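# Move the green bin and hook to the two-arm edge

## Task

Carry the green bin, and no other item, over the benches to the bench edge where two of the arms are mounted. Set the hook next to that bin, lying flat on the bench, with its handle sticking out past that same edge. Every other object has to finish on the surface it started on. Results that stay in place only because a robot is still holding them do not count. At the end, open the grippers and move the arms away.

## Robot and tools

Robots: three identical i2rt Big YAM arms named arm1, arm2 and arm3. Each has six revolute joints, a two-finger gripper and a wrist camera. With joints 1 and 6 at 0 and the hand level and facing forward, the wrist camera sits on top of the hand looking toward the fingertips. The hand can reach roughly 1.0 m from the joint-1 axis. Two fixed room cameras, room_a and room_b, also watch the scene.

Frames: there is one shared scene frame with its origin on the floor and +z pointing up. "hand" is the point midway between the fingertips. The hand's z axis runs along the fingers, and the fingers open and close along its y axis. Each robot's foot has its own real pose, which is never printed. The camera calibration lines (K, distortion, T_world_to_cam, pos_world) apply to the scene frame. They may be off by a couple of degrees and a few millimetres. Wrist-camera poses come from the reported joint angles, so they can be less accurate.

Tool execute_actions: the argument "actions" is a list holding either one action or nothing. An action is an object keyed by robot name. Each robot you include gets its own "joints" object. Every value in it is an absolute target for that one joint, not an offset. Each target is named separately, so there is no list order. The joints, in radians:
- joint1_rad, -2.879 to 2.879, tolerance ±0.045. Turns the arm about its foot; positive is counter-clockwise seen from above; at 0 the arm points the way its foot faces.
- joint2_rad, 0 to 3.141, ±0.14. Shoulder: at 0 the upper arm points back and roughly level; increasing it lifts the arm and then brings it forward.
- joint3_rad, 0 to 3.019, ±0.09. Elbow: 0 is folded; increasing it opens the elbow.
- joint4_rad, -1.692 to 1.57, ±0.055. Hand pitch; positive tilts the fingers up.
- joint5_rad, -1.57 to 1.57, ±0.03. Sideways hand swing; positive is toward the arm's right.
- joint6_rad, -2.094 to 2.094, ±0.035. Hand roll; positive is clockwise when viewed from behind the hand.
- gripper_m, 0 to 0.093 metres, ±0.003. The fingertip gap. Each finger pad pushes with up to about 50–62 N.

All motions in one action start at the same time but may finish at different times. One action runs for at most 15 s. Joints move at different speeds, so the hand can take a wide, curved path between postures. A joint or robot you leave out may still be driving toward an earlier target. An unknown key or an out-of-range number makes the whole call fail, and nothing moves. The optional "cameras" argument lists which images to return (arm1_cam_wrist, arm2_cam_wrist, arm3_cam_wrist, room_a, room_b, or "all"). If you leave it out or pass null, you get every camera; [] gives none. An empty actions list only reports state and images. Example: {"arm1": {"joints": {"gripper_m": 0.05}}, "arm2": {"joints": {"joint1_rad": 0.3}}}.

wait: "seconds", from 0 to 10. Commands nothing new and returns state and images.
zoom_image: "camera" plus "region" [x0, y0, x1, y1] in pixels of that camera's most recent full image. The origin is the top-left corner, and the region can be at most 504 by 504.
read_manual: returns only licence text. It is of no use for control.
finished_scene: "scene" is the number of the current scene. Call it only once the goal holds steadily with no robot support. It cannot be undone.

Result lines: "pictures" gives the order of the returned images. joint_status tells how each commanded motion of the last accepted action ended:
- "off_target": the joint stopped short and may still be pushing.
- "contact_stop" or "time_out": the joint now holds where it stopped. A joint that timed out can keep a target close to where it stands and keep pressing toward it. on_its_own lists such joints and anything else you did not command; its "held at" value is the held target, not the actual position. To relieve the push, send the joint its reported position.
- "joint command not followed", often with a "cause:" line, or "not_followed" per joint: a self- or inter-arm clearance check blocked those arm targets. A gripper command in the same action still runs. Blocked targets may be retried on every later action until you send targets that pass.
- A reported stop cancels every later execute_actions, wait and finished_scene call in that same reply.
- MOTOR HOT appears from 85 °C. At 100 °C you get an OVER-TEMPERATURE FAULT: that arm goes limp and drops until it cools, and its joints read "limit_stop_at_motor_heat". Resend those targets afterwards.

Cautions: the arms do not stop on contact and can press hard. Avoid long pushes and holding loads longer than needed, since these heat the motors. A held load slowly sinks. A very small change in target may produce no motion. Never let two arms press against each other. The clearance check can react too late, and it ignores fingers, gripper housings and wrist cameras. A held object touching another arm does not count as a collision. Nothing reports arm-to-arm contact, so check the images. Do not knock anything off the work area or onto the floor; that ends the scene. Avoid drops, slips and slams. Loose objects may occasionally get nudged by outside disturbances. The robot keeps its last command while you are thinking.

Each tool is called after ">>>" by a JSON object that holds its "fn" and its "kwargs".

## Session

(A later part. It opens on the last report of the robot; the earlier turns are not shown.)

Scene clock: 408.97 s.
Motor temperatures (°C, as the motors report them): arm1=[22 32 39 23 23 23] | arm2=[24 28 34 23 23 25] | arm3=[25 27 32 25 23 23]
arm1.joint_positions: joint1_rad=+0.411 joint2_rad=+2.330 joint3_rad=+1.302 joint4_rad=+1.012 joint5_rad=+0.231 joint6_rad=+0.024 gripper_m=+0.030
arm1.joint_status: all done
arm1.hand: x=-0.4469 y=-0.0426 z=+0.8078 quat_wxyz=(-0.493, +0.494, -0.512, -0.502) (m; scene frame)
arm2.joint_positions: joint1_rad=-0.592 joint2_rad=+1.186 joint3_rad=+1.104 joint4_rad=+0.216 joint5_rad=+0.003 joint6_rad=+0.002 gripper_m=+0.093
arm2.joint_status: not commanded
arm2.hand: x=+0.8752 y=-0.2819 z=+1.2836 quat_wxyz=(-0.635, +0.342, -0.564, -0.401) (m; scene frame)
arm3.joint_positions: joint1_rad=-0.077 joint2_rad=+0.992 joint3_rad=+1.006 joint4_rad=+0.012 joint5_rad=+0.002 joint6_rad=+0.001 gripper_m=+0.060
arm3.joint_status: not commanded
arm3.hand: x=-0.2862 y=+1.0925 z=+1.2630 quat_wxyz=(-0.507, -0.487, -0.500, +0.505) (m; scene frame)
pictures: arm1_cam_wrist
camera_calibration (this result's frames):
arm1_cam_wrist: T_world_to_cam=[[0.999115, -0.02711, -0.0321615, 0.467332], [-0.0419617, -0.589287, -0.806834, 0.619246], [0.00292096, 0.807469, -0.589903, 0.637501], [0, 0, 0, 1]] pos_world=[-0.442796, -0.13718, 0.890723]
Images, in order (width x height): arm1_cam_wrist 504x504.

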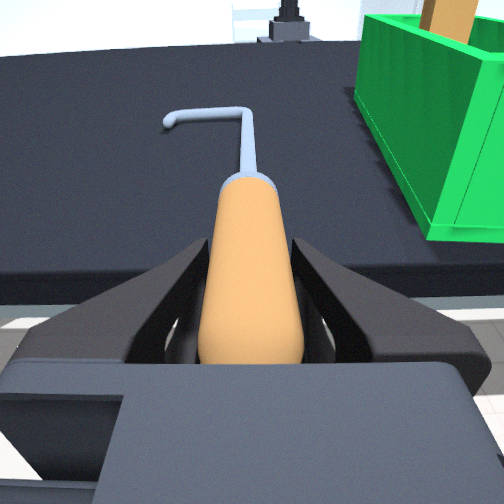

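>>> {"fn": "execute_actions", "kwargs": {"actions": [{"arm1":{"joints":{"gripper_m":0.08}}}], "cameras": []}}

>>> {"fn": "execute_actions", "kwargs": {"actions": [{"arm1":{"joints":{"joint2_rad":1.5,"joint3_rad":1.0,"joint4_rad":0.6}}}], "cameras": ["arm1_cam_wrist","room_b"]}}

Scene clock: 414.67 s.
Motor temperatures (°C, as the motors report them): arm1=[22 32 38 23 23 23] | arm2=[24 28 34 23 23 25] | arm3=[25 27 32 25 23 23]
arm1.joint_positions: joint1_rad=+0.411 joint2_rad=+2.330 joint3_rad=+1.302 joint4_rad=+1.012 joint5_rad=+0.231 joint6_rad=+0.024 gripper_m=+0.080
arm1.joint_status: all done
arm1.hand: x=-0.4469 y=-0.0426 z=+0.8078 quat_wxyz=(-0.493, +0.494, -0.512, -0.502) (m; scene frame)
arm2.joint_positions: joint1_rad=-0.592 joint2_rad=+1.186 joint3_rad=+1.104 joint4_rad=+0.216 joint5_rad=+0.003 joint6_rad=+0.002 gripper_m=+0.093
arm2.joint_status: not commanded
arm2.hand: x=+0.8752 y=-0.2819 z=+1.2836 quat_wxyz=(-0.635, +0.342, -0.564, -0.401) (m; scene frame)
arm3.joint_positions: joint1_rad=-0.077 joint2_rad=+0.992 joint3_rad=+1.006 joint4_rad=+0.012 joint5_rad=+0.002 joint6_rad=+0.001 gripper_m=+0.060
arm3.joint_status: not commanded
arm3.hand: x=-0.2862 y=+1.0925 z=+1.2630 quat_wxyz=(-0.507, -0.487, -0.500, +0.505) (m; scene frame)
pictures: none
No camera images: the call's "cameras" was empty. Leave "cameras" out to get every camera's image.

Scene clock: 416.30 s.
Motor temperatures (°C, as the motors report them): arm1=[22 32 38 23 23 23] | arm2=[24 28 34 23 23 25] | arm3=[25 27 32 25 23 23]
arm1.joint_positions: joint1_rad=+0.411 joint2_rad=+1.499 joint3_rad=+0.997 joint4_rad=+0.605 joint5_rad=+0.231 joint6_rad=+0.024 gripper_m=+0.080
arm1.joint_status: all done
arm1.hand: x=-0.4156 y=-0.1738 z=+1.1334 quat_wxyz=(-0.514, +0.458, -0.488, -0.537) (m; scene frame)
arm2.joint_positions: joint1_rad=-0.592 joint2_rad=+1.186 joint3_rad=+1.104 joint4_rad=+0.216 joint5_rad=+0.003 joint6_rad=+0.002 gripper_m=+0.093
arm2.joint_status: not commanded
arm2.hand: x=+0.8752 y=-0.2819 z=+1.2836 quat_wxyz=(-0.635, +0.342, -0.564, -0.401) (m; scene frame)
arm3.joint_positions: joint1_rad=-0.077 joint2_rad=+0.992 joint3_rad=+1.006 joint4_rad=+0.012 joint5_rad=+0.002 joint6_rad=+0.001 gripper_m=+0.060
arm3.joint_status: not commanded
arm3.hand: x=-0.2862 y=+1.0925 z=+1.2630 quat_wxyz=(-0.507, -0.487, -0.500, +0.505) (m; scene frame)
pictures: arm1_cam_wrist, room_b
camera_calibration (this result's frames):
arm1_cam_wrist: T_world_to_cam=[[0.997884, -0.0223138, -0.0610696, 0.476076], [-0.0641298, -0.492553, -0.867916, 0.882817], [-0.0107135, 0.869996, -0.492942, 0.830673], [0, 0, 0, 1]] pos_world=[-0.409554, -0.277225, 1.20476]
Images, in order (width x height): arm1_cam_wrist 504x504, room_b 504x504.

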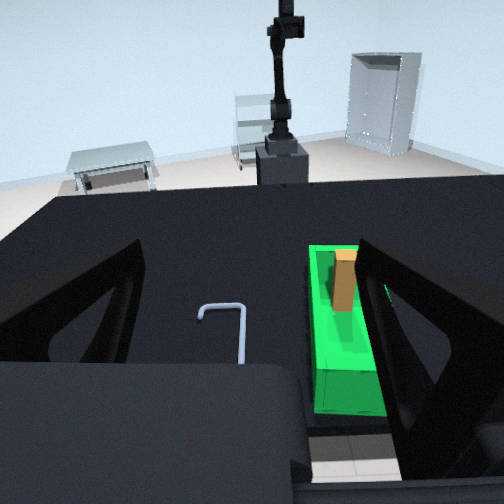

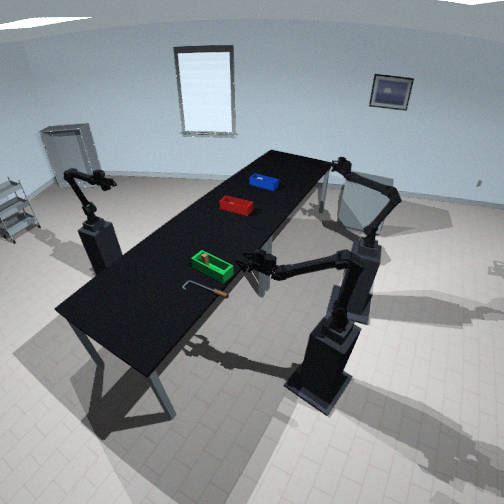

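>>> {"fn": "finished_scene", "kwargs": {"scene": 1}}

The scene is finished: the task was done.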